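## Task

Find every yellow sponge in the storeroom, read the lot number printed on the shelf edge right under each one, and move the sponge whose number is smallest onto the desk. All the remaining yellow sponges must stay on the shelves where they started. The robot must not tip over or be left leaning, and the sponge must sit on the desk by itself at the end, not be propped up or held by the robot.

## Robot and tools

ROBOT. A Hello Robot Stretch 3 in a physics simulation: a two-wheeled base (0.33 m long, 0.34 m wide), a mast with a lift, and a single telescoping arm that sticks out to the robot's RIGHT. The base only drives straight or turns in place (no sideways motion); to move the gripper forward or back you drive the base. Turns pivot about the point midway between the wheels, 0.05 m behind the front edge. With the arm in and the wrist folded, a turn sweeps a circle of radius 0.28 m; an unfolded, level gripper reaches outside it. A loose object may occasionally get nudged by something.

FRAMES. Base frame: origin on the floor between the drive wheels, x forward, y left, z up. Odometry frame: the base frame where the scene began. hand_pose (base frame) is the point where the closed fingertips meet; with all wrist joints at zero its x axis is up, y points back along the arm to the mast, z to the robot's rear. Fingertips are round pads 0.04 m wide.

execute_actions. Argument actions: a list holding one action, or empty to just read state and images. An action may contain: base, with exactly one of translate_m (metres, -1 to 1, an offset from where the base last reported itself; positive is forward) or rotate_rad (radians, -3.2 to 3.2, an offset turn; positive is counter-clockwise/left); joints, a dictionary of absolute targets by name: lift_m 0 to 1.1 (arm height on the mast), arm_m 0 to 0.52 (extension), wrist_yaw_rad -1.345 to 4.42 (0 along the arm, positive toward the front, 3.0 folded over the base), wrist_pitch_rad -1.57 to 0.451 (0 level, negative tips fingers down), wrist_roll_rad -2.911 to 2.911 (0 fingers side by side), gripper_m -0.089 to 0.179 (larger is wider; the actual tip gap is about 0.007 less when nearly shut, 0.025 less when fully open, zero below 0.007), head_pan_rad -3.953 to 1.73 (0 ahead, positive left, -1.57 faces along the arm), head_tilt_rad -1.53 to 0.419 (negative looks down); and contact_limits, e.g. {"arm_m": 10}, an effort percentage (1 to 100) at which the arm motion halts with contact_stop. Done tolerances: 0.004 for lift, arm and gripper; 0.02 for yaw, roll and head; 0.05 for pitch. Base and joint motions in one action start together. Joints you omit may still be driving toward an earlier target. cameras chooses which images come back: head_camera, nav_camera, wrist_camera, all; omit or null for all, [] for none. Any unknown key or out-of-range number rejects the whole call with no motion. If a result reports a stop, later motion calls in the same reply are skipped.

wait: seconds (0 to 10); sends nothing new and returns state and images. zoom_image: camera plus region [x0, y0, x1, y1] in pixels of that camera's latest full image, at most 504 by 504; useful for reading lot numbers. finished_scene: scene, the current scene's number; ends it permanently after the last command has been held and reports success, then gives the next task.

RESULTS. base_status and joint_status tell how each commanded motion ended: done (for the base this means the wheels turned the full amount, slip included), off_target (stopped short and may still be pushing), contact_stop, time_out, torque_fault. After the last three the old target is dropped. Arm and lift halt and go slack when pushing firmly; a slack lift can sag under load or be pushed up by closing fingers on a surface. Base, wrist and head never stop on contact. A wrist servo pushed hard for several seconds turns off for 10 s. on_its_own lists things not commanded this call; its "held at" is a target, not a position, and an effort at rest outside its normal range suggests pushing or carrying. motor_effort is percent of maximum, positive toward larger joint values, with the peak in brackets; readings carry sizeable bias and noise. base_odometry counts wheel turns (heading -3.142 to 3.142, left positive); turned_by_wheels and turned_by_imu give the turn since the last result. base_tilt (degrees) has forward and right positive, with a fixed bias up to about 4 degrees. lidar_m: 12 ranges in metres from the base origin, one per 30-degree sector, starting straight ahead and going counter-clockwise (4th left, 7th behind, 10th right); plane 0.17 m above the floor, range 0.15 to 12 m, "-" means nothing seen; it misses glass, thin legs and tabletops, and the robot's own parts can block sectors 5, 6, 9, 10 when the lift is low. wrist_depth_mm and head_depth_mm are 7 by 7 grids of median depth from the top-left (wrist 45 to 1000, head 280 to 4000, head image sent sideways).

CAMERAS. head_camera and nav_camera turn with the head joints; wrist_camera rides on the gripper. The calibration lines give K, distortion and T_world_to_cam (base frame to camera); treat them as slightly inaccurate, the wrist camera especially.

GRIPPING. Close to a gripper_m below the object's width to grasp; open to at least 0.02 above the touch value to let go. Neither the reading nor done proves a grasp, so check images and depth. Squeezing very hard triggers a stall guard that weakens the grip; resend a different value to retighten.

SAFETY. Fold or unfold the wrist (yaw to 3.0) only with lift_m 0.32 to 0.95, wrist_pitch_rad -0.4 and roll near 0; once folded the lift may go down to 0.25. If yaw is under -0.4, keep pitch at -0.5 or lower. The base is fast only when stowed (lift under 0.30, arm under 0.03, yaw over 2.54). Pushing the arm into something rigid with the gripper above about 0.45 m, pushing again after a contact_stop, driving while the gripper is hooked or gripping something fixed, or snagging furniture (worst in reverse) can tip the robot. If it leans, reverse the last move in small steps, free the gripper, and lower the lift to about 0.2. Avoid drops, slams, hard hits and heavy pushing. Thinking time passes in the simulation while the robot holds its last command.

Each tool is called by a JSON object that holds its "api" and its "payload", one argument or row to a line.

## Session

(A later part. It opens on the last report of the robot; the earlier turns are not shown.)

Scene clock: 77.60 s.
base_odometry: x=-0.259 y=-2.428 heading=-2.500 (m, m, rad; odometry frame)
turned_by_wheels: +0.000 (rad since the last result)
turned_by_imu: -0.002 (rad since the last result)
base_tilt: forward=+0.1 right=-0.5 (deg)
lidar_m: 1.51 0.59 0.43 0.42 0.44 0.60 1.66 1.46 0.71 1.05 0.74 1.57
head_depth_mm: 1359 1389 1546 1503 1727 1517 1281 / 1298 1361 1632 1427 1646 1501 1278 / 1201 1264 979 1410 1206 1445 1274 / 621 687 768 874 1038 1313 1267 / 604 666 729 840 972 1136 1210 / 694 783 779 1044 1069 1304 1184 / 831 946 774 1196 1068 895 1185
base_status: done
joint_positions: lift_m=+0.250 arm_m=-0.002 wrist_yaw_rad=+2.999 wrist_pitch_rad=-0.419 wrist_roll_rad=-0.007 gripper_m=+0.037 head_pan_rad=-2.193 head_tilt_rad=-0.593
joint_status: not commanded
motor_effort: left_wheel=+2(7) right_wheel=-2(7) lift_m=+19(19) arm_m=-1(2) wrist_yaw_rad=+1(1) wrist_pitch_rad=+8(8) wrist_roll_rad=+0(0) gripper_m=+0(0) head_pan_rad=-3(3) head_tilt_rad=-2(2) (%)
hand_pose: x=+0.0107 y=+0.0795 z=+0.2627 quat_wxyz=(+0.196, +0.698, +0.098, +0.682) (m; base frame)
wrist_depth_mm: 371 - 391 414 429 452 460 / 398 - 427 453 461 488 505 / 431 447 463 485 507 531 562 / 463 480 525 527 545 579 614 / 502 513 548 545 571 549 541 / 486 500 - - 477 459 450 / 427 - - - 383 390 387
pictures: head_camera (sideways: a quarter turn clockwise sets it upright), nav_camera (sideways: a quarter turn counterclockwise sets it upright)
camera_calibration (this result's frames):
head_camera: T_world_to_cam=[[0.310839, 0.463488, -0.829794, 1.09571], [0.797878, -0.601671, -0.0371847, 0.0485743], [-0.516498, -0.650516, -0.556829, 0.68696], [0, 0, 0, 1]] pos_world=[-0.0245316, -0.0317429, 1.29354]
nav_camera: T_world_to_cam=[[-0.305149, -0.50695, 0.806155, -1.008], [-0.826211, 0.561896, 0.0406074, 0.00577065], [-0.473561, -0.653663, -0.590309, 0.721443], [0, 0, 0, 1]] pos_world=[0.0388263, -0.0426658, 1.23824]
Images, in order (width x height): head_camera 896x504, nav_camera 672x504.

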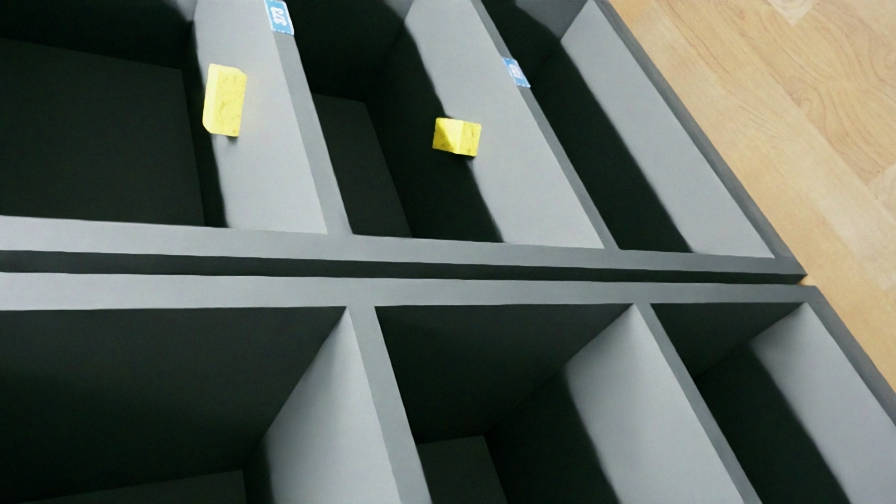

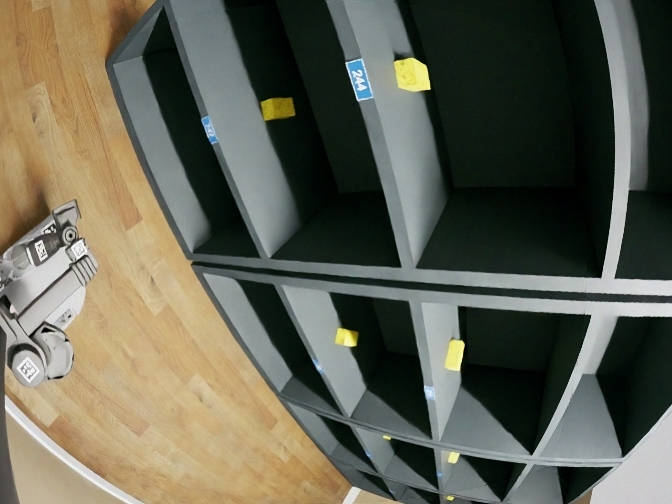

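{"api": "execute_actions", "payload": {
  "actions": [
    {"joints":{"head_pan_rad":-1.4,"head_tilt_rad":-0.8}}
  ],
  "cameras": ["head_camera"]
}}

{"api": "execute_actions", "payload": {
  "actions": [
    {"base":{"translate_m":-0.85}}
  ],
  "cameras": ["head_camera"]
}}

{"api": "execute_actions", "payload": {
  "actions": [
    {"base":{"translate_m":-0.85}}
  ],
  "cameras": ["head_camera"]
}}

{"api": "execute_actions", "payload": {
  "actions": [
    {"base":{"translate_m":-0.85}}
  ],
  "cameras": ["head_camera","nav_camera"]
}}

Scene clock: 89.93 s.
base_odometry: x=-0.259 y=-2.428 heading=-2.500 (m, m, rad; odometry frame)
turned_by_wheels: +0.000 (rad since the last result)
turned_by_imu: -0.001 (rad since the last result)
base_tilt: forward=+0.1 right=-0.5 (deg)
lidar_m: 1.51 0.59 0.43 0.42 0.44 0.60 1.66 1.46 0.71 1.05 0.75 1.57
head_depth_mm: 876 721 1135 1103 966 1258 1179 / 881 714 1154 1097 982 1266 1171 / 885 684 1179 1061 977 1281 1170 / 893 704 1197 1081 1364 1279 1170 / 898 696 1212 1076 1350 1273 1157 / 909 689 1209 1072 1379 1292 1162 / 900 680 1047 1034 1146 1291 1153
base_status: not commanded
joint_positions: lift_m=+0.250 arm_m=-0.002 wrist_yaw_rad=+2.999 wrist_pitch_rad=-0.419 wrist_roll_rad=-0.007 gripper_m=+0.037 head_pan_rad=-1.407 head_tilt_rad=-0.790
joint_status: all done
motor_effort: left_wheel=+2(2) right_wheel=-3(2) lift_m=+19(19) arm_m=-1(1) wrist_yaw_rad=+1(1) wrist_pitch_rad=+8(8) wrist_roll_rad=+0(0) gripper_m=+0(0) head_pan_rad=+4(43) head_tilt_rad=-4(15) (%)
hand_pose: x=+0.0107 y=+0.0795 z=+0.2627 quat_wxyz=(+0.196, +0.698, +0.098, +0.682) (m; base frame)
wrist_depth_mm: 371 - 397 408 419 446 469 / 395 - 424 444 463 487 511 / 430 447 464 487 508 534 563 / 467 476 516 538 548 583 611 / 488 518 548 547 565 541 544 / 494 496 - - 481 463 450 / 429 - - - 384 395 388
pictures: head_camera (sideways: a quarter turn clockwise sets it upright)
camera_calibration (this result's frames):
head_camera: T_world_to_cam=[[-0.132708, 0.696813, -0.704869, 0.935578], [0.98834, 0.146592, -0.041161, 0.0525791], [0.0746465, -0.702113, -0.708142, 0.880185], [0, 0, 0, 1]] pos_world=[0.00648949, -0.0416418, 1.28492]
Images, in order (width x height): head_camera 896x504.

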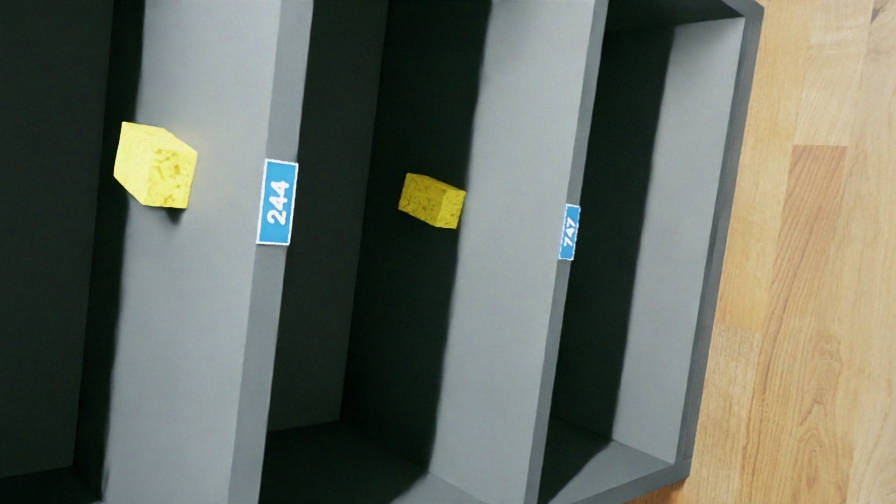

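Scene clock: 94.47 s.
base_odometry: x=+0.422 y=-1.919 heading=-2.500 (m, m, rad; odometry frame)
turned_by_wheels: +0.000 (rad since the last result)
turned_by_imu: -0.003 (rad since the last result)
base_tilt: forward=+0.0 right=-0.6 (deg)
lidar_m: 1.63 0.60 0.44 0.42 0.44 0.60 1.65 1.49 0.76 1.05 0.70 1.44
head_depth_mm: 876 690 1132 1106 964 1268 1184 / 880 676 1155 1098 984 1264 1179 / 881 708 1170 1091 974 1281 1176 / 895 702 1201 1078 1355 1277 1169 / 902 696 1214 1077 1355 1278 1160 / 894 688 1117 1065 1260 1291 1156 / 764 679 839 909 1065 1283 1154
base_status: done
joint_positions: lift_m=+0.250 arm_m=-0.002 wrist_yaw_rad=+2.999 wrist_pitch_rad=-0.419 wrist_roll_rad=-0.007 gripper_m=+0.037 head_pan_rad=-1.407 head_tilt_rad=-0.790
joint_status: not commanded
motor_effort: left_wheel=+2(6) right_wheel=-3(8) lift_m=+19(19) arm_m=-2(1) wrist_yaw_rad=+1(1) wrist_pitch_rad=+8(8) wrist_roll_rad=+0(0) gripper_m=+0(0) head_pan_rad=+4(5) head_tilt_rad=-3(4) (%)
hand_pose: x=+0.0107 y=+0.0795 z=+0.2627 quat_wxyz=(+0.196, +0.698, +0.098, +0.682) (m; base frame)
wrist_depth_mm: 369 - 398 410 428 451 466 / 399 - 427 445 466 488 510 / 426 445 460 483 512 545 560 / 461 489 521 536 552 580 619 / 506 514 540 549 568 549 542 / 488 498 - - 478 454 453 / 435 - - - 382 391 390
pictures: head_camera (sideways: a quarter turn clockwise sets it upright)
camera_calibration (this result's frames):
head_camera: T_world_to_cam=[[-0.133009, 0.696869, -0.704757, 0.935433], [0.98828, 0.146999, -0.0411636, 0.0525829], [0.0749132, -0.701972, -0.708254, 0.880328], [0, 0, 0, 1]] pos_world=[0.00650595, -0.041639, 1.28491]
Images, in order (width x height): head_camera 896x504.

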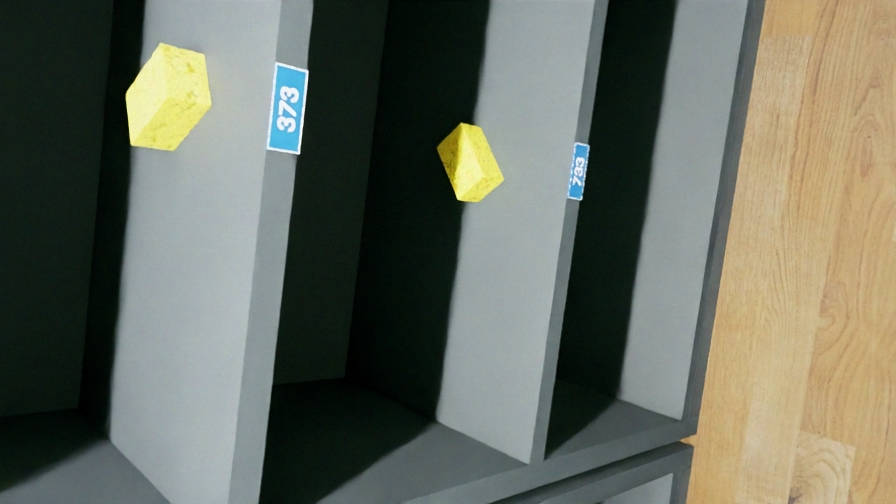

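Scene clock: 99.00 s.
base_odometry: x=+1.103 y=-1.410 heading=-2.500 (m, m, rad; odometry frame)
turned_by_wheels: +0.000 (rad since the last result)
turned_by_imu: -0.003 (rad since the last result)
base_tilt: forward=+0.1 right=-0.7 (deg)
lidar_m: 1.63 0.60 0.44 0.42 0.44 0.60 1.55 0.84 0.82 1.05 0.66 1.35
head_depth_mm: 877 668 1138 1103 963 1266 1182 / 883 715 1158 1042 981 1265 1177 / 883 708 1181 1087 978 1283 1171 / 898 702 1200 1083 1363 1276 1168 / 896 695 1182 1074 1357 1279 1163 / 752 687 848 939 1084 1272 1157 / 581 622 710 838 1344 1295 1150
base_status: done
joint_positions: lift_m=+0.250 arm_m=-0.002 wrist_yaw_rad=+2.999 wrist_pitch_rad=-0.419 wrist_roll_rad=-0.007 gripper_m=+0.037 head_pan_rad=-1.407 head_tilt_rad=-0.790
joint_status: not commanded
motor_effort: left_wheel=+2(5) right_wheel=-3(7) lift_m=+19(19) arm_m=-2(1) wrist_yaw_rad=+1(0) wrist_pitch_rad=+8(8) wrist_roll_rad=+0(0) gripper_m=+0(0) head_pan_rad=+4(4) head_tilt_rad=-3(3) (%)
hand_pose: x=+0.0107 y=+0.0795 z=+0.2627 quat_wxyz=(+0.196, +0.698, +0.098, +0.682) (m; base frame)
wrist_depth_mm: 367 - 394 410 427 446 468 / 398 - 429 446 468 488 502 / 426 435 464 488 517 538 563 / 460 483 517 531 551 573 603 / 497 516 536 556 567 555 533 / 484 501 - - 484 455 454 / 426 - - - 388 399 389
pictures: head_camera (sideways: a quarter turn clockwise sets it upright)
camera_calibration (this result's frames):
head_camera: T_world_to_cam=[[-0.133038, 0.69688, -0.704741, 0.935413], [0.988274, 0.147038, -0.0411639, 0.0525834], [0.0749374, -0.701954, -0.708269, 0.880348], [0, 0, 0, 1]] pos_world=[0.00650748, -0.0416386, 1.28491]
Images, in order (width x height): head_camera 896x504.

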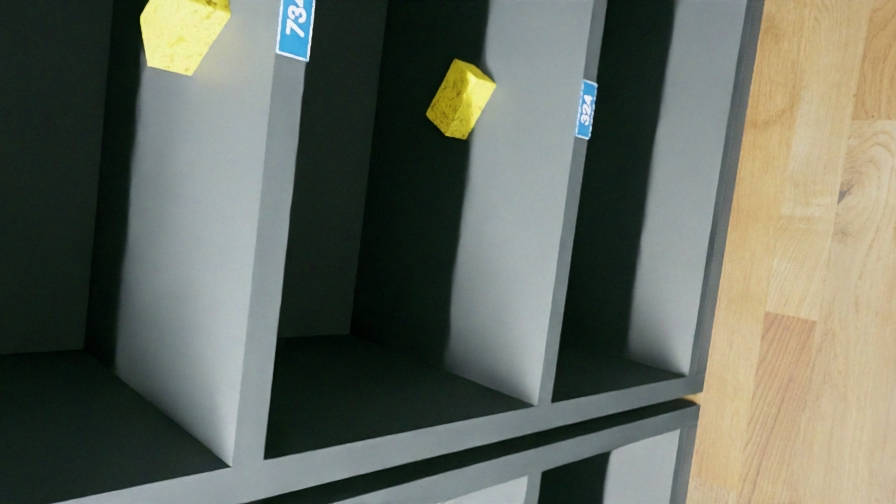

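Scene clock: 103.53 s.
base_odometry: x=+1.784 y=-0.901 heading=-2.499 (m, m, rad; odometry frame)
turned_by_wheels: +0.000 (rad since the last result)
turned_by_imu: -0.003 (rad since the last result)
base_tilt: forward=+0.0 right=-0.5 (deg)
lidar_m: 1.64 0.59 0.43 0.42 0.43 0.59 0.70 0.73 0.92 0.76 0.63 1.28
head_depth_mm: 880 722 1135 1075 964 1271 1184 / 883 716 1156 1096 981 1266 1172 / 887 711 1178 1087 980 1276 1169 / 901 700 1201 1084 1365 1279 1166 / 735 671 875 998 1038 1265 1157 / 535 599 694 832 1043 1280 1162 / 534 608 1188 1038 1376 1285 1148
base_status: done
joint_positions: lift_m=+0.250 arm_m=-0.002 wrist_yaw_rad=+2.999 wrist_pitch_rad=-0.419 wrist_roll_rad=-0.007 gripper_m=+0.037 head_pan_rad=-1.407 head_tilt_rad=-0.790
joint_status: not commanded
motor_effort: left_wheel=+2(6) right_wheel=-3(7) lift_m=+19(19) arm_m=-2(1) wrist_yaw_rad=+1(0) wrist_pitch_rad=+8(8) wrist_roll_rad=+0(0) gripper_m=+0(0) head_pan_rad=+4(4) head_tilt_rad=-4(3) (%)
hand_pose: x=+0.0107 y=+0.0795 z=+0.2627 quat_wxyz=(+0.196, +0.698, +0.098, +0.682) (m; base frame)
wrist_depth_mm: 362 - 392 406 429 444 467 / 390 - 431 443 461 486 502 / 423 433 462 472 493 531 567 / 456 480 507 531 543 584 623 / 492 511 530 556 578 548 541 / 494 509 - - 474 458 454 / 426 - - - 390 392 388
pictures: head_camera (sideways: a quarter turn clockwise sets it upright), nav_camera (sideways: a quarter turn counterclockwise sets it upright)
camera_calibration (this result's frames):
head_camera: T_world_to_cam=[[-0.133052, 0.696886, -0.704732, 0.935402], [0.988271, 0.147057, -0.0411641, 0.0525836], [0.0749492, -0.701944, -0.708278, 0.880359], [0, 0, 0, 1]] pos_world=[0.00650823, -0.0416384, 1.28491]
nav_camera: T_world_to_cam=[[0.166971, -0.718402, 0.675292, -0.840318], [-0.980191, -0.194941, 0.0349737, 0.0140541], [0.106517, -0.667755, -0.73672, 0.908346], [0, 0, 0, 1]] pos_world=[0.05733, 0.00560659, 1.23617]
Images, in order (width x height): head_camera 896x504, nav_camera 672x504.

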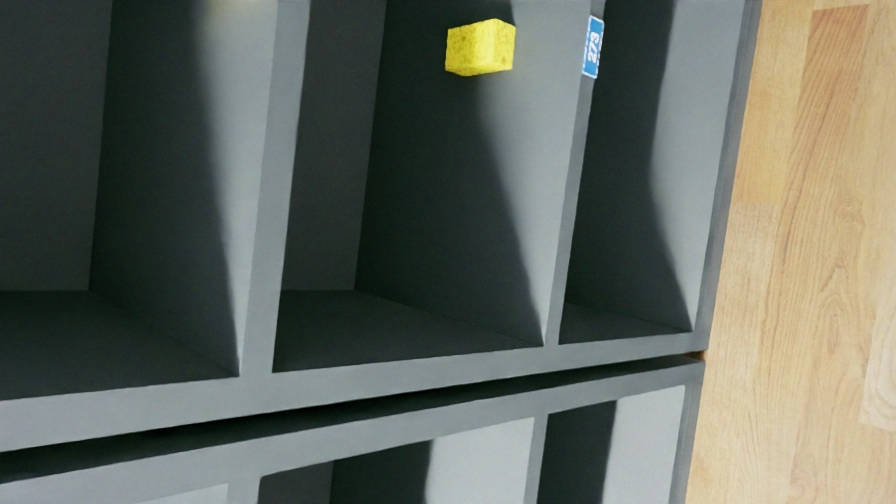

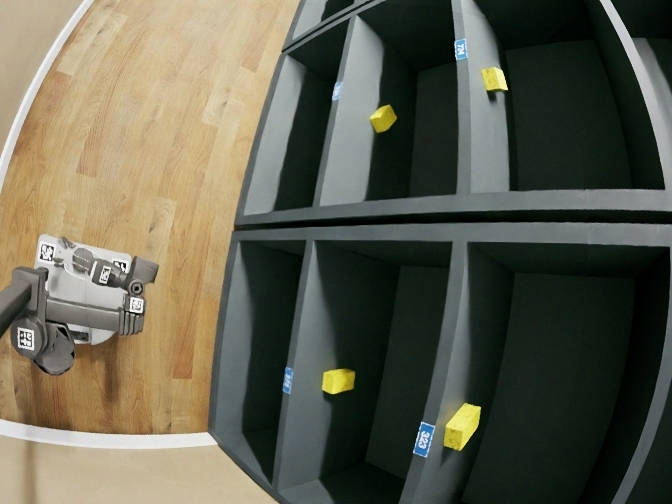

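{"api": "execute_actions", "payload": {
  "actions": [
    {"base":{"translate_m":1}}
  ],
  "cameras": []
}}

{"api": "execute_actions", "payload": {
  "actions": [
    {"base":{"translate_m":1}}
  ],
  "cameras": []
}}

{"api": "execute_actions", "payload": {
  "actions": [
    {"base":{"translate_m":0.57}}
  ],
  "cameras": []
}}

{"api": "execute_actions", "payload": {
  "actions": [
    {"joints":{"lift_m":0.9}}
  ],
  "cameras": []
}}

{"api": "execute_actions", "payload": {
  "actions": [
    {"joints":{"wrist_yaw_rad":0,"gripper_m":0.15,"head_pan_rad":-1.57,"head_tilt_rad":-0.6}}
  ],
  "cameras": []
}}

{"api": "execute_actions", "payload": {
  "actions": [
    {"joints":{"wrist_pitch_rad":0}}
  ],
  "cameras": ["head_camera","wrist_camera"]
}}

Scene clock: 125.03 s.
base_odometry: x=+0.983 y=-1.500 heading=-2.499 (m, m, rad; odometry frame)
turned_by_wheels: +0.000 (rad since the last result)
turned_by_imu: +0.001 (rad since the last result)
base_tilt: forward=+0.1 right=-0.6 (deg)
lidar_m: 1.64 0.59 0.44 0.42 0.44 0.60 1.64 0.93 1.01 0.61 0.62 1.22
head_depth_mm: 882 721 1135 1097 966 1272 1181 / 879 714 1157 1097 980 1271 1179 / 884 709 1185 1089 975 1281 1169 / 814 698 1027 1054 1333 1273 1167 / 516 588 698 835 1002 1262 1164 / 531 599 704 1013 1380 1283 1159 / 908 678 1228 1064 1368 1285 1155
base_status: done
joint_positions: lift_m=+0.250 arm_m=-0.002 wrist_yaw_rad=+2.999 wrist_pitch_rad=-0.419 wrist_roll_rad=-0.007 gripper_m=+0.037 head_pan_rad=-1.407 head_tilt_rad=-0.790
joint_status: not commanded
motor_effort: left_wheel=+2(9) right_wheel=-2(5) lift_m=+19(19) arm_m=-2(1) wrist_yaw_rad=+0(0) wrist_pitch_rad=+8(8) wrist_roll_rad=+0(0) gripper_m=-1(0) head_pan_rad=+4(4) head_tilt_rad=-4(4) (%)
hand_pose: x=+0.0107 y=+0.0795 z=+0.2627 quat_wxyz=(+0.196, +0.698, +0.098, +0.682) (m; base frame)
wrist_depth_mm: 372 - 393 412 426 442 472 / 394 - 432 445 470 489 508 / 428 441 465 479 509 528 574 / 464 489 513 528 554 570 608 / 496 520 541 551 568 556 547 / 488 500 - - 473 457 449 / 421 - - - 384 390 383
pictures: none
No camera images: the call's "cameras" was empty. Leave "cameras" out to get every camera's image.

Scene clock: 130.07 s.
base_odometry: x=+0.182 y=-2.099 heading=-2.499 (m, m, rad; odometry frame)
turned_by_wheels: +0.000 (rad since the last result)
turned_by_imu: +0.002 (rad since the last result)
base_tilt: forward=+0.1 right=-0.5 (deg)
lidar_m: 1.63 0.59 0.44 0.42 0.44 0.60 1.66 0.98 1.09 0.60 0.62 1.17
head_depth_mm: 875 723 1133 1105 966 1263 1181 / 880 715 1153 1094 982 1267 1177 / 872 708 1178 1085 985 1274 1170 / 506 587 686 934 971 1274 1172 / 513 597 686 861 1010 1275 1160 / 903 689 1217 1069 1374 1292 1156 / 918 682 1228 1062 1372 1292 1153
base_status: done
joint_positions: lift_m=+0.250 arm_m=-0.002 wrist_yaw_rad=+2.999 wrist_pitch_rad=-0.419 wrist_roll_rad=-0.007 gripper_m=+0.037 head_pan_rad=-1.407 head_tilt_rad=-0.790
joint_status: not commanded
motor_effort: left_wheel=+1(8) right_wheel=-2(5) lift_m=+19(19) arm_m=-1(2) wrist_yaw_rad=+0(0) wrist_pitch_rad=+8(8) wrist_roll_rad=+1(0) gripper_m=+0(0) head_pan_rad=+3(4) head_tilt_rad=-4(3) (%)
hand_pose: x=+0.0107 y=+0.0795 z=+0.2627 quat_wxyz=(+0.196, +0.698, +0.098, +0.682) (m; base frame)
wrist_depth_mm: 369 - 395 413 428 444 459 / 395 - 426 444 465 483 507 / 435 442 464 483 508 538 558 / 466 482 512 530 558 573 600 / 491 522 543 555 580 549 538 / 495 498 - - 473 457 451 / 431 - - - 384 392 384
pictures: none
No camera images: the call's "cameras" was empty. Leave "cameras" out to get every camera's image.

Scene clock: 133.53 s.
base_odometry: x=-0.274 y=-2.441 heading=-2.499 (m, m, rad; odometry frame)
turned_by_wheels: +0.000 (rad since the last result)
turned_by_imu: +0.001 (rad since the last result)
base_tilt: forward=+0.0 right=-0.5 (deg)
lidar_m: 1.49 0.59 0.43 0.42 0.44 0.60 1.66 1.48 0.72 1.05 0.74 1.55
head_depth_mm: 877 721 1132 1105 965 1267 1180 / 878 686 1158 1099 981 1263 1175 / 883 689 1182 1057 981 1284 1175 / 898 701 1197 1081 1355 1272 1173 / 901 693 1204 1078 1358 1283 1161 / 907 687 1202 1069 1370 1293 1154 / 875 682 1001 1008 1128 1286 1159
base_status: done
joint_positions: lift_m=+0.250 arm_m=-0.002 wrist_yaw_rad=+2.999 wrist_pitch_rad=-0.419 wrist_roll_rad=-0.007 gripper_m=+0.037 head_pan_rad=-1.407 head_tilt_rad=-0.790
joint_status: not commanded
motor_effort: left_wheel=+1(8) right_wheel=-2(4) lift_m=+19(19) arm_m=-2(1) wrist_yaw_rad=+0(1) wrist_pitch_rad=+8(8) wrist_roll_rad=+0(0) gripper_m=+0(0) head_pan_rad=+4(3) head_tilt_rad=-3(4) (%)
hand_pose: x=+0.0107 y=+0.0795 z=+0.2627 quat_wxyz=(+0.196, +0.698, +0.098, +0.682) (m; base frame)
wrist_depth_mm: 370 - 391 409 426 446 456 / 401 - 425 448 463 484 506 / 432 442 468 482 509 534 554 / 462 493 518 529 549 574 608 / 504 520 549 552 567 543 537 / 498 500 - - 482 449 454 / 432 - - - 390 399 381
pictures: none
No camera images: the call's "cameras" was empty. Leave "cameras" out to get every camera's image.

Scene clock: 140.27 s.
base_odometry: x=-0.274 y=-2.441 heading=-2.499 (m, m, rad; odometry frame)
turned_by_wheels: +0.000 (rad since the last result)
turned_by_imu: -0.001 (rad since the last result)
base_tilt: forward=+0.1 right=-0.5 (deg)
lidar_m: 1.49 0.59 0.44 0.42 0.43 0.60 1.65 1.48 0.72 1.05 0.73 1.55
head_depth_mm: 879 721 1132 1108 967 - 1158 / 877 684 1151 1097 958 - 1153 / 884 690 1176 1057 952 - - / 895 700 1198 1081 949 - 1173 / 902 697 1211 1079 971 - 1159 / 903 686 1207 1073 1374 1281 1153 / 876 680 1001 1015 1128 1289 1161
base_status: not commanded
joint_positions: lift_m=+0.900 arm_m=-0.002 wrist_yaw_rad=+2.999 wrist_pitch_rad=-0.419 wrist_roll_rad=-0.007 gripper_m=+0.037 head_pan_rad=-1.407 head_tilt_rad=-0.790
joint_status: all done
motor_effort: left_wheel=+1(2) right_wheel=-2(2) lift_m=+28(28) arm_m=-2(2) wrist_yaw_rad=+0(0) wrist_pitch_rad=+8(8) wrist_roll_rad=+0(0) gripper_m=+0(0) head_pan_rad=+4(4) head_tilt_rad=-3(4) (%)
hand_pose: x=+0.0107 y=+0.0795 z=+0.9123 quat_wxyz=(+0.196, +0.698, +0.098, +0.682) (m; base frame)
wrist_depth_mm: 371 - 395 408 422 441 464 / 389 - 423 438 464 477 508 / 421 439 463 490 504 539 553 / 464 482 517 536 553 595 618 / 522 535 570 592 620 663 720 / 561 585 - 674 715 757 828 / 636 668 - 775 827 888 943
pictures: none
No camera images: the call's "cameras" was empty. Leave "cameras" out to get every camera's image.

Scene clock: 142.77 s.
base_odometry: x=-0.274 y=-2.441 heading=-2.499 (m, m, rad; odometry frame)
turned_by_wheels: +0.000 (rad since the last result)
turned_by_imu: +0.000 (rad since the last result)
base_tilt: forward=+0.2 right=-0.6 (deg)
lidar_m: 1.49 0.59 0.43 0.42 0.43 0.60 1.66 1.48 0.72 1.05 0.74 1.55
head_depth_mm: 880 970 795 1086 1051 935 - / 879 971 788 1225 1077 - - / 880 964 779 1229 1076 951 - / 877 967 736 1216 1066 - - / 872 966 753 1207 1060 944 1185 / 871 963 755 1206 1061 941 1175 / 868 958 748 1197 1053 934 1169
base_status: not commanded
joint_positions: lift_m=+0.900 arm_m=-0.002 wrist_yaw_rad=+0.002 wrist_pitch_rad=-0.419 wrist_roll_rad=-0.007 gripper_m=+0.150 head_pan_rad=-1.563 head_tilt_rad=-0.607
joint_status: all done
motor_effort: left_wheel=+1(2) right_wheel=-2(2) lift_m=+27(28) arm_m=-2(2) wrist_yaw_rad=-1(1) wrist_pitch_rad=+8(8) wrist_roll_rad=+0(0) gripper_m=+0(85) head_pan_rad=-3(20) head_tilt_rad=+3(12) (%)
hand_pose: x=-0.0210 y=-0.3669 z=+0.9123 quat_wxyz=(+0.695, +0.148, -0.689, -0.146) (m; base frame)
wrist_depth_mm: 474 557 494 421 400 367 336 / 330 329 329 756 748 577 411 / 501 739 832 822 851 652 435 / 512 713 893 884 882 660 443 / 510 681 756 717 720 665 466 / 528 599 606 607 610 - 511 / - 729 930 941 954 676 888
pictures: none
No camera images: the call's "cameras" was empty. Leave "cameras" out to get every camera's image.

Scene clock: 143.77 s.
base_odometry: x=-0.274 y=-2.441 heading=-2.499 (m, m, rad; odometry frame)
turned_by_wheels: +0.000 (rad since the last result)
turned_by_imu: +0.000 (rad since the last result)
base_tilt: forward=+0.1 right=-0.4 (deg)
lidar_m: 1.49 0.59 0.43 0.42 0.44 0.60 1.66 1.48 0.72 1.05 0.73 1.54
head_depth_mm: 882 967 795 1087 1051 935 - / 878 968 789 1222 1045 934 - / 878 969 777 1218 1143 - - / 874 964 734 1218 1104 - - / 873 962 750 1206 1044 942 1183 / 872 965 757 1205 1050 941 1176 / 871 958 750 1204 1050 935 1172
base_status: not commanded
joint_positions: lift_m=+0.900 arm_m=-0.002 wrist_yaw_rad=+0.002 wrist_pitch_rad=-0.023 wrist_roll_rad=-0.007 gripper_m=+0.150 head_pan_rad=-1.563 head_tilt_rad=-0.607
joint_status: all done
motor_effort: left_wheel=+1(1) right_wheel=-2(2) lift_m=+27(27) arm_m=-2(1) wrist_yaw_rad=-2(1) wrist_pitch_rad=+10(10) wrist_roll_rad=+0(0) gripper_m=+0(0) head_pan_rad=-3(3) head_tilt_rad=+3(2) (%)
hand_pose: x=-0.0209 y=-0.3982 z=+1.0086 quat_wxyz=(+0.710, +0.009, -0.704, -0.007) (m; base frame)
wrist_depth_mm: 510 729 744 733 727 645 432 / 498 743 762 759 744 662 437 / 500 736 763 787 756 674 440 / 493 601 570 495 515 494 404 / 375 362 359 361 811 354 400 / 506 631 817 854 826 - 447 / 480 760 829 822 794 713 414
pictures: head_camera (sideways: a quarter turn clockwise sets it upright), wrist_camera
camera_calibration (this result's frames):
head_camera: T_world_to_cam=[[-0.0220103, 0.568548, -0.822355, 1.08804], [0.999176, -0.0155574, -0.0374987, 0.0477545], [-0.0341135, -0.822503, -0.567737, 0.698208], [0, 0, 0, 1]] pos_world=[0.0000512636, -0.0435817, 1.29294]
wrist_camera: T_world_to_cam=[[-0.998157, -0.0463642, -0.0391483, 0.0100543], [0.0296655, 0.189955, -0.981345, 1.10583], [0.0529357, -0.980697, -0.188229, -0.0318495], [0, 0, 0, 1]] pos_world=[-0.0210834, -0.240827, 1.0796]
Images, in order (width x height): head_camera 896x504, wrist_camera 644x364.

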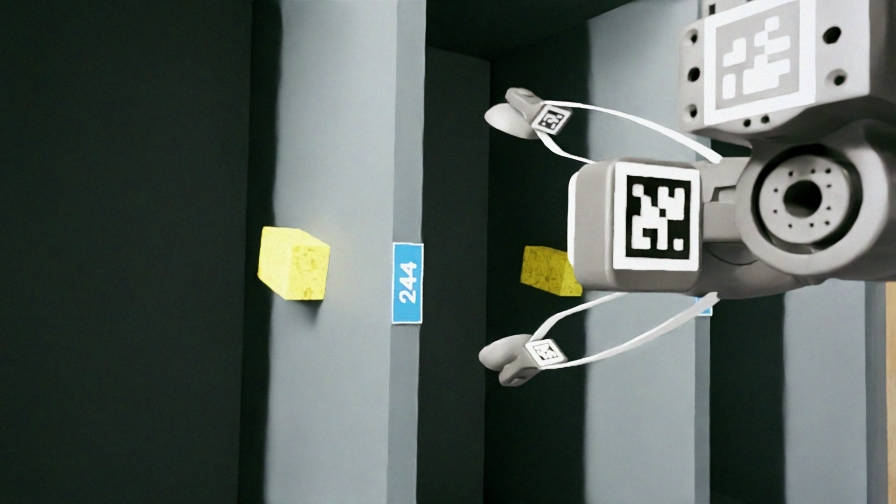

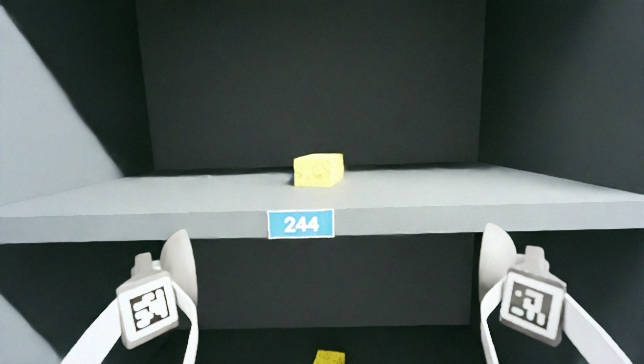

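{"api": "execute_actions", "payload": {
  "actions": [
    {"joints":{"arm_m":0.31,"lift_m":0.905}}
  ],
  "cameras": ["head_camera","wrist_camera"]
}}

Scene clock: 153.07 s.
base_odometry: x=-0.274 y=-2.441 heading=-2.499 (m, m, rad; odometry frame)
turned_by_wheels: +0.000 (rad since the last result)
turned_by_imu: -0.001 (rad since the last result)
base_tilt: forward=+0.1 right=-0.4 (deg)
lidar_m: 1.49 0.59 0.44 0.42 0.43 0.60 1.66 1.48 0.73 1.05 0.73 1.55
head_depth_mm: 884 973 794 - - 1191 1167 / 883 970 889 - 1063 957 1199 / 879 970 884 1249 1071 949 1188 / 876 964 772 1226 1038 947 1189 / 876 961 752 1214 1058 942 1185 / 873 963 756 1206 1055 935 1179 / 870 962 749 1207 1047 933 1173
base_status: not commanded
joint_positions: lift_m=+0.905 arm_m=+0.310 wrist_yaw_rad=+0.001 wrist_pitch_rad=-0.021 wrist_roll_rad=-0.007 gripper_m=+0.150 head_pan_rad=-1.563 head_tilt_rad=-0.606
joint_status: all done
motor_effort: left_wheel=+1(1) right_wheel=-2(2) lift_m=+27(26) arm_m=+3(1) wrist_yaw_rad=-1(1) wrist_pitch_rad=+9(10) wrist_roll_rad=+0(0) gripper_m=+0(0) head_pan_rad=-3(3) head_tilt_rad=+2(2) (%)
hand_pose: x=-0.0212 y=-0.7104 z=+1.0139 quat_wxyz=(+0.710, +0.008, -0.704, -0.007) (m; base frame)
wrist_depth_mm: 460 459 452 454 452 449 434 / 482 468 465 466 458 463 440 / 476 479 474 475 474 480 435 / 488 499 488 486 483 479 419 / 305 301 265 193 276 292 262 / 199 203 191 189 185 - 180 / 150 138 143 142 139 137 135
pictures: head_camera (sideways: a quarter turn clockwise sets it upright), wrist_camera
camera_calibration (this result's frames):
head_camera: T_world_to_cam=[[-0.0218268, 0.568302, -0.822531, 1.08827], [0.999171, -0.015888, -0.0374915, 0.0477452], [-0.0343749, -0.822667, -0.567484, 0.697881], [0, 0, 0, 1]] pos_world=[0.0000373666, -0.0435825, 1.29296]
wrist_camera: T_world_to_cam=[[-0.99822, -0.0450408, -0.0390811, -0.0036945], [0.0299298, 0.188424, -0.981632, 1.16965], [0.0515773, -0.981054, -0.18674, -0.338824], [0, 0, 0, 1]] pos_world=[-0.0212196, -0.55296, 1.08475]
Images, in order (width x height): head_camera 896x504, wrist_camera 644x364.

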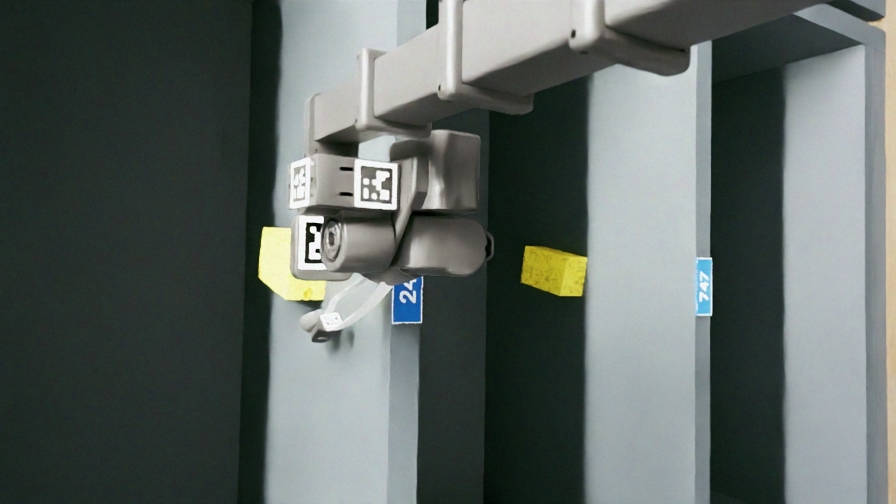

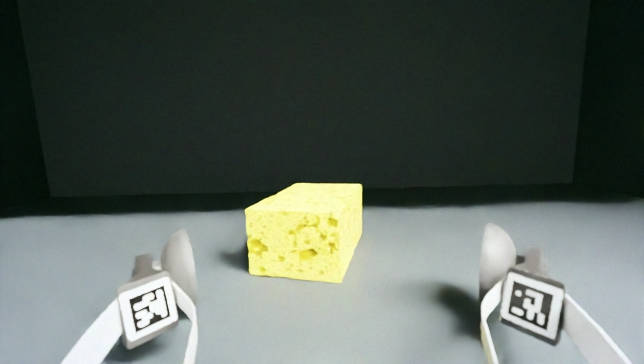

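{"api": "execute_actions", "payload": {
  "actions": [
    {"base":{"translate_m":0.02},"joints":{"arm_m":0.38}}
  ],
  "cameras": []
}}

{"api": "execute_actions", "payload": {
  "actions": [
    {"joints":{"gripper_m":0.035}}
  ],
  "cameras": []
}}

{"api": "execute_actions", "payload": {
  "actions": [
    {"joints":{"lift_m":0.93}}
  ],
  "cameras": []
}}

{"api": "execute_actions", "payload": {
  "actions": [
    {"joints":{"arm_m":0.0}}
  ],
  "cameras": ["wrist_camera"]
}}

Scene clock: 162.83 s.
base_odometry: x=-0.290 y=-2.452 heading=-2.499 (m, m, rad; odometry frame)
turned_by_wheels: +0.000 (rad since the last result)
turned_by_imu: +0.017 (rad since the last result)
base_tilt: forward=-0.7 right=-1.9 (deg)
lidar_m: 1.47 0.58 0.43 0.41 0.43 0.60 1.77 1.46 0.74 1.05 0.73 1.51
head_depth_mm: 902 990 850 - - 1256 1180 / 901 991 965 1254 1111 979 1207 / 901 990 - 1254 1107 977 1205 / 903 989 - 1255 1072 974 1203 / 903 988 828 1230 1100 966 1209 / 901 987 825 1228 1097 969 1196 / 899 984 819 1206 1088 964 1198
base_status: done
joint_positions: lift_m=+0.905 arm_m=+0.378 wrist_yaw_rad=-0.001 wrist_pitch_rad=-0.109 wrist_roll_rad=-0.008 gripper_m=+0.150 head_pan_rad=-1.563 head_tilt_rad=-0.604
joint_status: all done
on_its_own: arm_m is at rest, and its effort (+20) is outside its rest range (-14 to +14); wrist_pitch_rad is at rest, and its effort (+46) is outside its rest range (-20 to +32)
motor_effort: left_wheel=-2(5) right_wheel=-2(5) lift_m=+25(28) arm_m=+20(20) wrist_yaw_rad=+1(5) wrist_pitch_rad=+46(46) wrist_roll_rad=+0(3) gripper_m=+0(1) head_pan_rad=-2(2) head_tilt_rad=+2(3) (%)
hand_pose: x=-0.0217 y=-0.7755 z=+0.9917 quat_wxyz=(+0.709, +0.039, -0.703, -0.039) (m; base frame)
wrist_depth_mm: 414 404 409 404 400 397 403 / 431 428 425 419 420 414 412 / 440 442 442 430 432 424 428 / 443 450 450 382 399 384 368 / 283 275 262 153 226 254 228 / 193 195 183 157 166 - 168 / 149 137 142 139 137 133 131
pictures: none
No camera images: the call's "cameras" was empty. Leave "cameras" out to get every camera's image.

Scene clock: 164.47 s.
base_odometry: x=-0.290 y=-2.452 heading=-2.499 (m, m, rad; odometry frame)
turned_by_wheels: +0.000 (rad since the last result)
turned_by_imu: +0.000 (rad since the last result)
base_tilt: forward=-0.8 right=-1.9 (deg)
lidar_m: 1.47 0.58 0.43 0.42 0.43 0.60 1.77 1.47 0.74 1.05 0.73 1.52
head_depth_mm: 904 992 849 - - 1253 1182 / 902 989 965 1247 1111 980 1206 / 902 990 - 1252 1102 976 1206 / 901 985 - 1249 1068 978 1207 / 902 986 828 1224 1096 972 1208 / 901 986 823 1225 1095 971 1208 / 901 996 817 1206 1090 967 1202
base_status: not commanded
joint_positions: lift_m=+0.905 arm_m=+0.378 wrist_yaw_rad=-0.001 wrist_pitch_rad=-0.109 wrist_roll_rad=-0.008 gripper_m=+0.036 head_pan_rad=-1.563 head_tilt_rad=-0.604
joint_status: all done
on_its_own: arm_m is at rest, and its effort (+20) is outside its rest range (-14 to +14); wrist_pitch_rad is at rest, and its effort (+46) is outside its rest range (-20 to +32)
motor_effort: left_wheel=-1(1) right_wheel=-1(1) lift_m=+25(25) arm_m=+20(20) wrist_yaw_rad=+0(0) wrist_pitch_rad=+46(46) wrist_roll_rad=+1(0) gripper_m=-11(87) head_pan_rad=-3(3) head_tilt_rad=+2(1) (%)
hand_pose: x=-0.0217 y=-0.7755 z=+0.9917 quat_wxyz=(+0.709, +0.039, -0.703, -0.039) (m; base frame)
wrist_depth_mm: 411 412 410 405 402 397 398 / 423 428 419 415 411 412 408 / 446 440 439 436 426 429 427 / 446 458 448 385 400 386 363 / 282 272 282 153 223 236 230 / 192 188 192 157 149 171 167 / 147 145 136 139 136 133 132
pictures: none
No camera images: the call's "cameras" was empty. Leave "cameras" out to get every camera's image.

Scene clock: 169.40 s.
base_odometry: x=-0.290 y=-2.452 heading=-2.499 (m, m, rad; odometry frame)
turned_by_wheels: +0.000 (rad since the last result)
turned_by_imu: -0.090 (rad since the last result)
base_tilt: forward=+0.1 right=-0.5 (deg)
lidar_m: 1.48 0.64 0.44 0.42 0.43 0.56 1.30 1.49 0.73 1.05 0.73 1.57
head_depth_mm: 894 966 861 - - 994 1154 / 895 987 - 1250 1095 1215 1193 / 889 968 - 1246 1080 958 1195 / 880 966 - 1229 1074 953 1187 / 872 960 773 1205 1034 945 1182 / 865 951 769 1182 1063 942 1180 / 859 940 760 1177 1058 913 1179
base_status: not commanded
joint_positions: lift_m=+0.930 arm_m=+0.380 wrist_yaw_rad=+0.001 wrist_pitch_rad=-0.020 wrist_roll_rad=-0.006 gripper_m=+0.036 head_pan_rad=-1.565 head_tilt_rad=-0.600
joint_status: all done
motor_effort: left_wheel=+0(20) right_wheel=-1(30) lift_m=+25(34) arm_m=+0(20) wrist_yaw_rad=-1(3) wrist_pitch_rad=+9(52) wrist_roll_rad=+0(1) gripper_m=-11(12) head_pan_rad=-2(3) head_tilt_rad=+0(1) (%)
hand_pose: x=-0.0212 y=-0.7806 z=+1.0393 quat_wxyz=(+0.710, +0.008, -0.705, -0.007) (m; base frame)
wrist_depth_mm: 373 379 385 395 398 405 362 / 385 393 395 403 415 415 369 / 393 399 405 415 419 434 372 / 405 413 414 419 430 441 373 / 389 379 408 153 314 340 329 / 250 247 254 157 149 231 225 / 186 186 174 179 177 174 172
pictures: none
No camera images: the call's "cameras" was empty. Leave "cameras" out to get every camera's image.

Scene clock: 173.40 s.
base_odometry: x=-0.290 y=-2.452 heading=-2.499 (m, m, rad; odometry frame)
turned_by_wheels: +0.000 (rad since the last result)
turned_by_imu: -0.001 (rad since the last result)
base_tilt: forward=+0.2 right=-0.5 (deg)
lidar_m: 1.48 0.64 0.44 0.42 0.43 0.56 1.30 1.49 0.73 1.05 0.73 1.57
head_depth_mm: 890 965 807 957 1008 - - / 897 987 803 1226 1125 - - / 886 977 794 455 - - - / 880 968 781 440 - - - / 872 956 779 1190 1043 952 1181 / 862 948 773 1192 1064 942 1174 / 854 940 760 1175 1059 912 1180
base_status: not commanded
joint_positions: lift_m=+0.930 arm_m=+0.000 wrist_yaw_rad=+0.001 wrist_pitch_rad=-0.020 wrist_roll_rad=-0.006 gripper_m=+0.036 head_pan_rad=-1.565 head_tilt_rad=-0.600
joint_status: all done
motor_effort: left_wheel=+0(0) right_wheel=-1(1) lift_m=+25(25) arm_m=-4(4) wrist_yaw_rad=-1(1) wrist_pitch_rad=+9(9) wrist_roll_rad=+0(0) gripper_m=-11(11) head_pan_rad=-2(2) head_tilt_rad=+0(0) (%)
hand_pose: x=-0.0213 y=-0.4009 z=+1.0393 quat_wxyz=(+0.710, +0.008, -0.705, -0.007) (m; base frame)
wrist_depth_mm: 564 702 723 734 744 561 389 / 563 727 718 756 763 562 394 / 560 747 767 777 786 574 404 / 554 706 764 614 666 541 403 / 396 383 413 153 372 380 381 / 528 751 799 157 149 590 416 / 531 777 819 845 843 564 417
pictures: wrist_camera
camera_calibration (this result's frames):
wrist_camera: T_world_to_cam=[[-0.998195, -0.0448014, -0.04, 0.012224], [0.030918, 0.187666, -0.981746, 1.13604], [0.0514902, -0.981211, -0.185942, -0.0313392], [0, 0, 0, 1]] pos_world=[-0.0213085, -0.243399, 1.10997]
Images, in order (width x height): wrist_camera 644x364.

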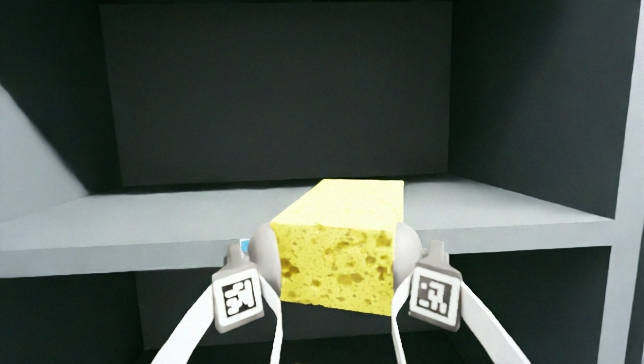

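{"api": "execute_actions", "payload": {
  "actions": [
    {"base":{"rotate_rad":0.07},"joints":{"wrist_pitch_rad":-0.4}}
  ],
  "cameras": []
}}

{"api": "execute_actions", "payload": {
  "actions": [
    {"joints":{"wrist_yaw_rad":3.0}}
  ],
  "cameras": []
}}

{"api": "execute_actions", "payload": {
  "actions": [
    {"joints":{"lift_m":0.28,"head_pan_rad":0,"head_tilt_rad":-0.5}}
  ],
  "cameras": []
}}

{"api": "execute_actions", "payload": {
  "actions": [
    {"base":{"translate_m":0.9}}
  ],
  "cameras": []
}}

{"api": "execute_actions", "payload": {
  "actions": [
    {"base":{"rotate_rad":-1.6}}
  ],
  "cameras": []
}}

{"api": "execute_actions", "payload": {
  "actions": [
    {"base":{"translate_m":1}}
  ],
  "cameras": []
}}

{"api": "execute_actions", "payload": {
  "actions": [
    {"base":{"translate_m":1}}
  ],
  "cameras": ["nav_camera","wrist_camera"]
}}

Scene clock: 188.60 s.
base_odometry: x=-0.290 y=-2.452 heading=-2.429 (m, m, rad; odometry frame)
turned_by_wheels: +0.070 (rad since the last result)
turned_by_imu: +0.069 (rad since the last result)
base_tilt: forward=+0.1 right=-0.6 (deg)
lidar_m: 1.48 0.59 0.43 0.42 0.43 0.59 1.64 1.49 0.73 1.05 0.73 1.54
head_depth_mm: 881 970 805 1102 1091 - - / 879 970 798 1219 1122 - - / 879 965 792 1220 1084 - - / 875 963 785 1212 1044 - - / 873 965 778 1204 1107 945 1186 / 874 960 770 1199 1065 942 1176 / 870 957 760 1199 1061 936 1182
base_status: done
joint_positions: lift_m=+0.930 arm_m=+0.000 wrist_yaw_rad=+0.001 wrist_pitch_rad=-0.413 wrist_roll_rad=-0.006 gripper_m=+0.036 head_pan_rad=-1.565 head_tilt_rad=-0.600
joint_status: all done
motor_effort: left_wheel=-1(5) right_wheel=+1(4) lift_m=+25(25) arm_m=-4(4) wrist_yaw_rad=-1(1) wrist_pitch_rad=+6(8) wrist_roll_rad=+0(0) gripper_m=-11(11) head_pan_rad=-2(2) head_tilt_rad=+0(0) (%)
hand_pose: x=-0.0214 y=-0.3702 z=+0.9436 quat_wxyz=(+0.695, +0.146, -0.689, -0.145) (m; base frame)
wrist_depth_mm: 501 667 675 671 672 580 431 / 370 350 340 338 343 337 334 / 484 679 813 834 824 670 456 / 488 695 901 861 873 688 447 / 497 708 822 154 731 689 464 / 520 646 671 157 149 605 503 / - 578 937 586 577 569 576
pictures: none
No camera images: the call's "cameras" was empty. Leave "cameras" out to get every camera's image.

Scene clock: 191.10 s.
base_odometry: x=-0.290 y=-2.452 heading=-2.429 (m, m, rad; odometry frame)
turned_by_wheels: +0.000 (rad since the last result)
turned_by_imu: +0.000 (rad since the last result)
base_tilt: forward=+0.0 right=-0.6 (deg)
lidar_m: 1.48 0.59 0.43 0.42 0.43 0.59 1.64 1.49 0.73 1.05 0.73 1.54
head_depth_mm: 882 973 810 1098 1090 - - / 883 972 798 1218 1123 - - / 877 967 790 1220 1083 941 - / 876 963 787 1208 1040 929 - / 875 967 778 1209 1069 934 - / 870 955 766 1204 1063 918 - / 870 957 762 1196 1052 939 1198
base_status: not commanded
joint_positions: lift_m=+0.930 arm_m=+0.000 wrist_yaw_rad=+2.998 wrist_pitch_rad=-0.414 wrist_roll_rad=-0.006 gripper_m=+0.036 head_pan_rad=-1.565 head_tilt_rad=-0.600
joint_status: all done
motor_effort: left_wheel=-2(1) right_wheel=+1(1) lift_m=+25(26) arm_m=-3(4) wrist_yaw_rad=+2(3) wrist_pitch_rad=+6(6) wrist_roll_rad=+0(0) gripper_m=-11(11) head_pan_rad=-3(3) head_tilt_rad=+0(0) (%)
hand_pose: x=+0.0110 y=+0.0775 z=+0.9436 quat_wxyz=(+0.195, +0.698, +0.096, +0.682) (m; base frame)
wrist_depth_mm: 367 - 392 408 431 447 470 / 395 - 426 442 466 486 510 / 425 436 468 487 509 526 560 / 458 476 515 509 549 599 634 / 506 533 - 153 597 662 706 / 565 588 - 157 149 758 838 / 627 656 724 761 834 888 959
pictures: none
No camera images: the call's "cameras" was empty. Leave "cameras" out to get every camera's image.

Scene clock: 197.83 s.
base_odometry: x=-0.290 y=-2.452 heading=-2.429 (m, m, rad; odometry frame)
turned_by_wheels: +0.000 (rad since the last result)
turned_by_imu: -0.001 (rad since the last result)
base_tilt: forward=-0.1 right=-0.5 (deg)
lidar_m: 1.48 0.59 0.44 0.42 0.43 0.59 1.64 1.49 0.73 1.05 0.73 1.54
head_depth_mm: 1264 1370 1497 1657 1855 1643 1350 / 1264 1362 1493 1649 1842 1630 1359 / 1248 1359 1486 1642 1846 1626 1341 / 1245 1357 1474 1631 1845 1603 1334 / 1242 1349 1477 1611 1830 1602 1331 / 1234 1338 1468 1612 1800 1603 1321 / 1232 1334 1440 1552 1575 1510 1328
base_status: not commanded
joint_positions: lift_m=+0.280 arm_m=+0.000 wrist_yaw_rad=+2.998 wrist_pitch_rad=-0.415 wrist_roll_rad=-0.006 gripper_m=+0.036 head_pan_rad=-0.007 head_tilt_rad=-0.508
joint_status: all done
motor_effort: left_wheel=-2(1) right_wheel=+1(1) lift_m=+19(21) arm_m=-3(3) wrist_yaw_rad=+1(1) wrist_pitch_rad=+7(7) wrist_roll_rad=+0(0) gripper_m=-11(11) head_pan_rad=+4(41) head_tilt_rad=+3(11) (%)
hand_pose: x=+0.0109 y=+0.0773 z=+0.2936 quat_wxyz=(+0.195, +0.698, +0.096, +0.682) (m; base frame)
wrist_depth_mm: 371 - 394 418 423 446 468 / 396 - 423 448 464 485 509 / 424 433 470 486 511 528 570 / 469 485 518 516 545 587 612 / 514 525 - 153 575 601 595 / 520 528 - 157 148 496 488 / 452 - - - 421 417 419
pictures: none
No camera images: the call's "cameras" was empty. Leave "cameras" out to get every camera's image.

Scene clock: 202.60 s.
base_odometry: x=-0.971 y=-3.041 heading=-2.429 (m, m, rad; odometry frame)
turned_by_wheels: +0.000 (rad since the last result)
turned_by_imu: +0.001 (rad since the last result)
base_tilt: forward=+0.2 right=-0.5 (deg)
lidar_m: 0.58 0.59 0.43 0.42 0.44 0.60 1.65 1.45 0.75 2.23 0.82 0.60
head_depth_mm: 464 502 550 609 678 767 885 / 461 501 547 604 675 765 877 / 459 499 545 601 671 757 871 / 458 496 543 598 669 754 861 / 455 494 541 597 664 750 860 / 456 493 538 592 660 743 854 / 454 491 536 591 657 738 846
base_status: done
joint_positions: lift_m=+0.280 arm_m=+0.000 wrist_yaw_rad=+2.999 wrist_pitch_rad=-0.415 wrist_roll_rad=-0.006 gripper_m=+0.036 head_pan_rad=-0.007 head_tilt_rad=-0.507
joint_status: not commanded
motor_effort: left_wheel=-1(6) right_wheel=+1(7) lift_m=+19(19) arm_m=-3(3) wrist_yaw_rad=+1(1) wrist_pitch_rad=+7(7) wrist_roll_rad=+0(0) gripper_m=-11(11) head_pan_rad=+4(4) head_tilt_rad=+3(3) (%)
hand_pose: x=+0.0108 y=+0.0773 z=+0.2936 quat_wxyz=(+0.195, +0.698, +0.097, +0.682) (m; base frame)
wrist_depth_mm: 368 - 396 413 425 440 461 / 391 - 430 449 464 488 512 / 430 440 464 494 510 527 551 / 466 484 509 511 549 586 573 / 499 529 - 153 573 581 552 / 528 517 - 156 149 493 485 / 446 - - - 428 421 418
pictures: none
No camera images: the call's "cameras" was empty. Leave "cameras" out to get every camera's image.

Scene clock: 204.83 s.
base_odometry: x=-0.971 y=-3.041 heading=+2.254 (m, m, rad; odometry frame)
turned_by_wheels: -1.600 (rad since the last result)
turned_by_imu: -1.577 (rad since the last result)
base_tilt: forward=+0.1 right=-0.6 (deg)
lidar_m: 2.51 0.85 0.60 0.58 0.59 0.44 0.42 0.43 0.58 1.47 1.46 0.75
head_depth_mm: 2917 3129 3383 1108 1110 1116 1117 / 2974 3151 3413 2796 2066 1529 1342 / 2920 3164 3488 2821 2078 1611 1351 / 2895 3165 3410 2781 2053 1610 1340 / 2891 3125 3381 2738 2031 1602 1323 / 2845 3100 3313 2742 2030 1606 1333 / 2398 2381 2418 2371 2019 1599 1323
base_status: done
joint_positions: lift_m=+0.280 arm_m=+0.000 wrist_yaw_rad=+2.999 wrist_pitch_rad=-0.415 wrist_roll_rad=-0.006 gripper_m=+0.036 head_pan_rad=-0.007 head_tilt_rad=-0.507
joint_status: not commanded
motor_effort: left_wheel=+2(11) right_wheel=-3(6) lift_m=+19(19) arm_m=-4(3) wrist_yaw_rad=+1(1) wrist_pitch_rad=+7(7) wrist_roll_rad=+0(0) gripper_m=-11(11) head_pan_rad=+5(4) head_tilt_rad=+2(2) (%)
hand_pose: x=+0.0108 y=+0.0773 z=+0.2936 quat_wxyz=(+0.195, +0.698, +0.097, +0.682) (m; base frame)
wrist_depth_mm: 481 - 532 559 573 609 651 / 524 - 568 594 636 665 708 / 553 589 626 654 691 737 762 / 562 635 668 672 709 744 719 / 536 631 - 153 578 600 585 / 500 525 - 156 149 503 484 / 454 - - - 429 418 417
pictures: none
No camera images: the call's "cameras" was empty. Leave "cameras" out to get every camera's image.

Scene clock: 209.87 s.
base_odometry: x=-1.603 y=-2.265 heading=+2.254 (m, m, rad; odometry frame)
turned_by_wheels: +0.000 (rad since the last result)
turned_by_imu: +0.002 (rad since the last result)
base_tilt: forward=+0.1 right=-0.6 (deg)
lidar_m: 2.35 0.88 0.63 0.61 0.62 0.84 1.42 1.46 0.44 0.42 2.81 2.04
head_depth_mm: 2032 2225 2211 2578 2082 1645 1357 / 2027 2226 2419 2596 2083 1629 1353 / 2036 2190 2402 2562 2055 1626 1351 / 2016 2191 2369 2584 2048 1612 1335 / 2001 2167 2363 2534 2042 1604 1333 / 1995 2170 2330 2507 2034 1607 1342 / 1971 2115 2270 2423 2014 1597 1314
base_status: done
joint_positions: lift_m=+0.280 arm_m=+0.000 wrist_yaw_rad=+2.999 wrist_pitch_rad=-0.415 wrist_roll_rad=-0.006 gripper_m=+0.036 head_pan_rad=-0.007 head_tilt_rad=-0.506
joint_status: not commanded
motor_effort: left_wheel=+2(10) right_wheel=-3(5) lift_m=+19(19) arm_m=-3(3) wrist_yaw_rad=+1(1) wrist_pitch_rad=+7(7) wrist_roll_rad=-1(0) gripper_m=-11(11) head_pan_rad=+5(5) head_tilt_rad=+2(2) (%)
hand_pose: x=+0.0108 y=+0.0773 z=+0.2936 quat_wxyz=(+0.195, +0.698, +0.097, +0.682) (m; base frame)
wrist_depth_mm: 504 - 548 583 604 628 675 / 549 - 587 622 661 691 731 / 593 608 672 676 731 743 797 / 642 644 695 696 721 737 728 / 646 640 - 154 585 603 583 / 525 518 - 157 149 500 490 / 450 - - - 426 422 418
pictures: none
No camera images: the call's "cameras" was empty. Leave "cameras" out to get every camera's image.

Scene clock: 214.90 s.
base_odometry: x=-2.234 y=-1.490 heading=+2.254 (m, m, rad; odometry frame)
turned_by_wheels: +0.000 (rad since the last result)
turned_by_imu: +0.002 (rad since the last result)
base_tilt: forward=+0.1 right=-0.5 (deg)
lidar_m: 1.35 0.92 0.66 0.63 0.65 0.88 2.27 1.04 1.32 3.39 1.67 1.17
head_depth_mm: 1156 1250 1372 1517 1700 1627 1355 / 1142 1247 1361 1509 1667 1639 1346 / 1138 1226 1350 1492 1663 1624 1344 / 1134 1227 1341 1484 1655 1616 1339 / 1127 1218 1327 1463 1636 1613 1339 / 1123 1207 1317 1462 1616 1601 1329 / 1113 1199 1311 1444 1611 1594 1319
base_status: done
joint_positions: lift_m=+0.280 arm_m=+0.000 wrist_yaw_rad=+2.999 wrist_pitch_rad=-0.415 wrist_roll_rad=-0.006 gripper_m=+0.036 head_pan_rad=-0.007 head_tilt_rad=-0.506
joint_status: not commanded
motor_effort: left_wheel=+2(10) right_wheel=-2(5) lift_m=+19(19) arm_m=-3(4) wrist_yaw_rad=+1(1) wrist_pitch_rad=+7(7) wrist_roll_rad=+0(0) gripper_m=-10(11) head_pan_rad=+3(4) head_tilt_rad=+3(2) (%)
hand_pose: x=+0.0108 y=+0.0773 z=+0.2936 quat_wxyz=(+0.195, +0.698, +0.097, +0.682) (m; base frame)
wrist_depth_mm: 523 - 571 594 621 656 691 / 567 - 616 666 675 728 747 / 613 627 685 712 745 768 825 / 656 671 724 714 753 758 739 / 646 632 - 153 582 593 589 / 534 526 - 157 148 488 484 / 449 - - - 431 424 418
pictures: nav_camera (sideways: a quarter turn counterclockwise sets it upright), wrist_camera
camera_calibration (this result's frames):
nav_camera: T_world_to_cam=[[0.517859, 0.043835, 0.854342, -1.07585], [0.0142666, -0.99899, 0.0426089, -0.00196681], [0.855347, -0.00987685, -0.517961, 0.61921], [0, 0, 0, 1]] pos_world=[0.0275243, 0.0513107, 1.23995]
wrist_camera: T_world_to_cam=[[0.991627, -0.117379, -0.0538328, 0.0240513], [-0.109273, -0.540573, -0.83417, 0.327706], [0.0688137, 0.833068, -0.548873, 0.263693], [0, 0, 0, 1]] pos_world=[-0.0061863, -0.039702, 0.419391]
Images, in order (width x height): nav_camera 672x504, wrist_camera 644x364.

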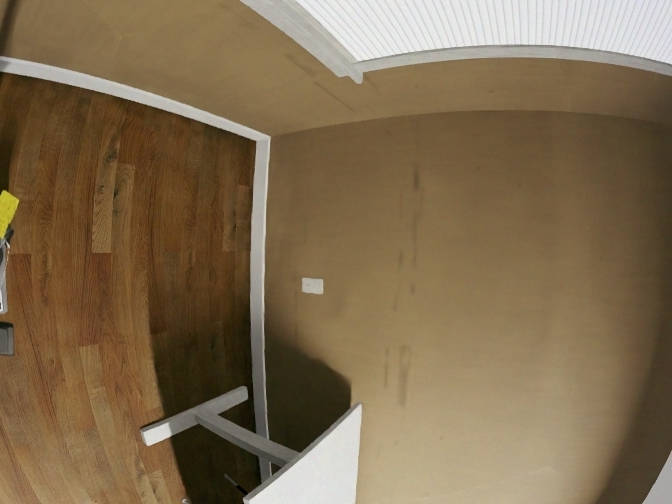

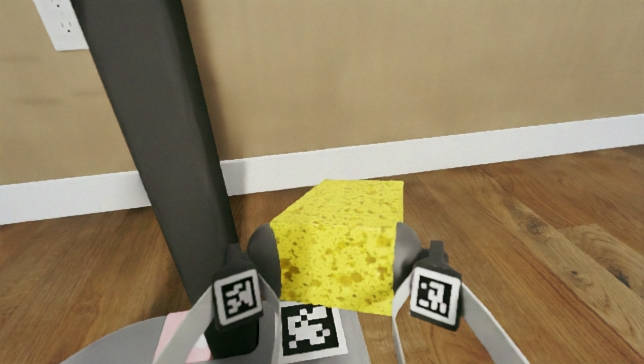

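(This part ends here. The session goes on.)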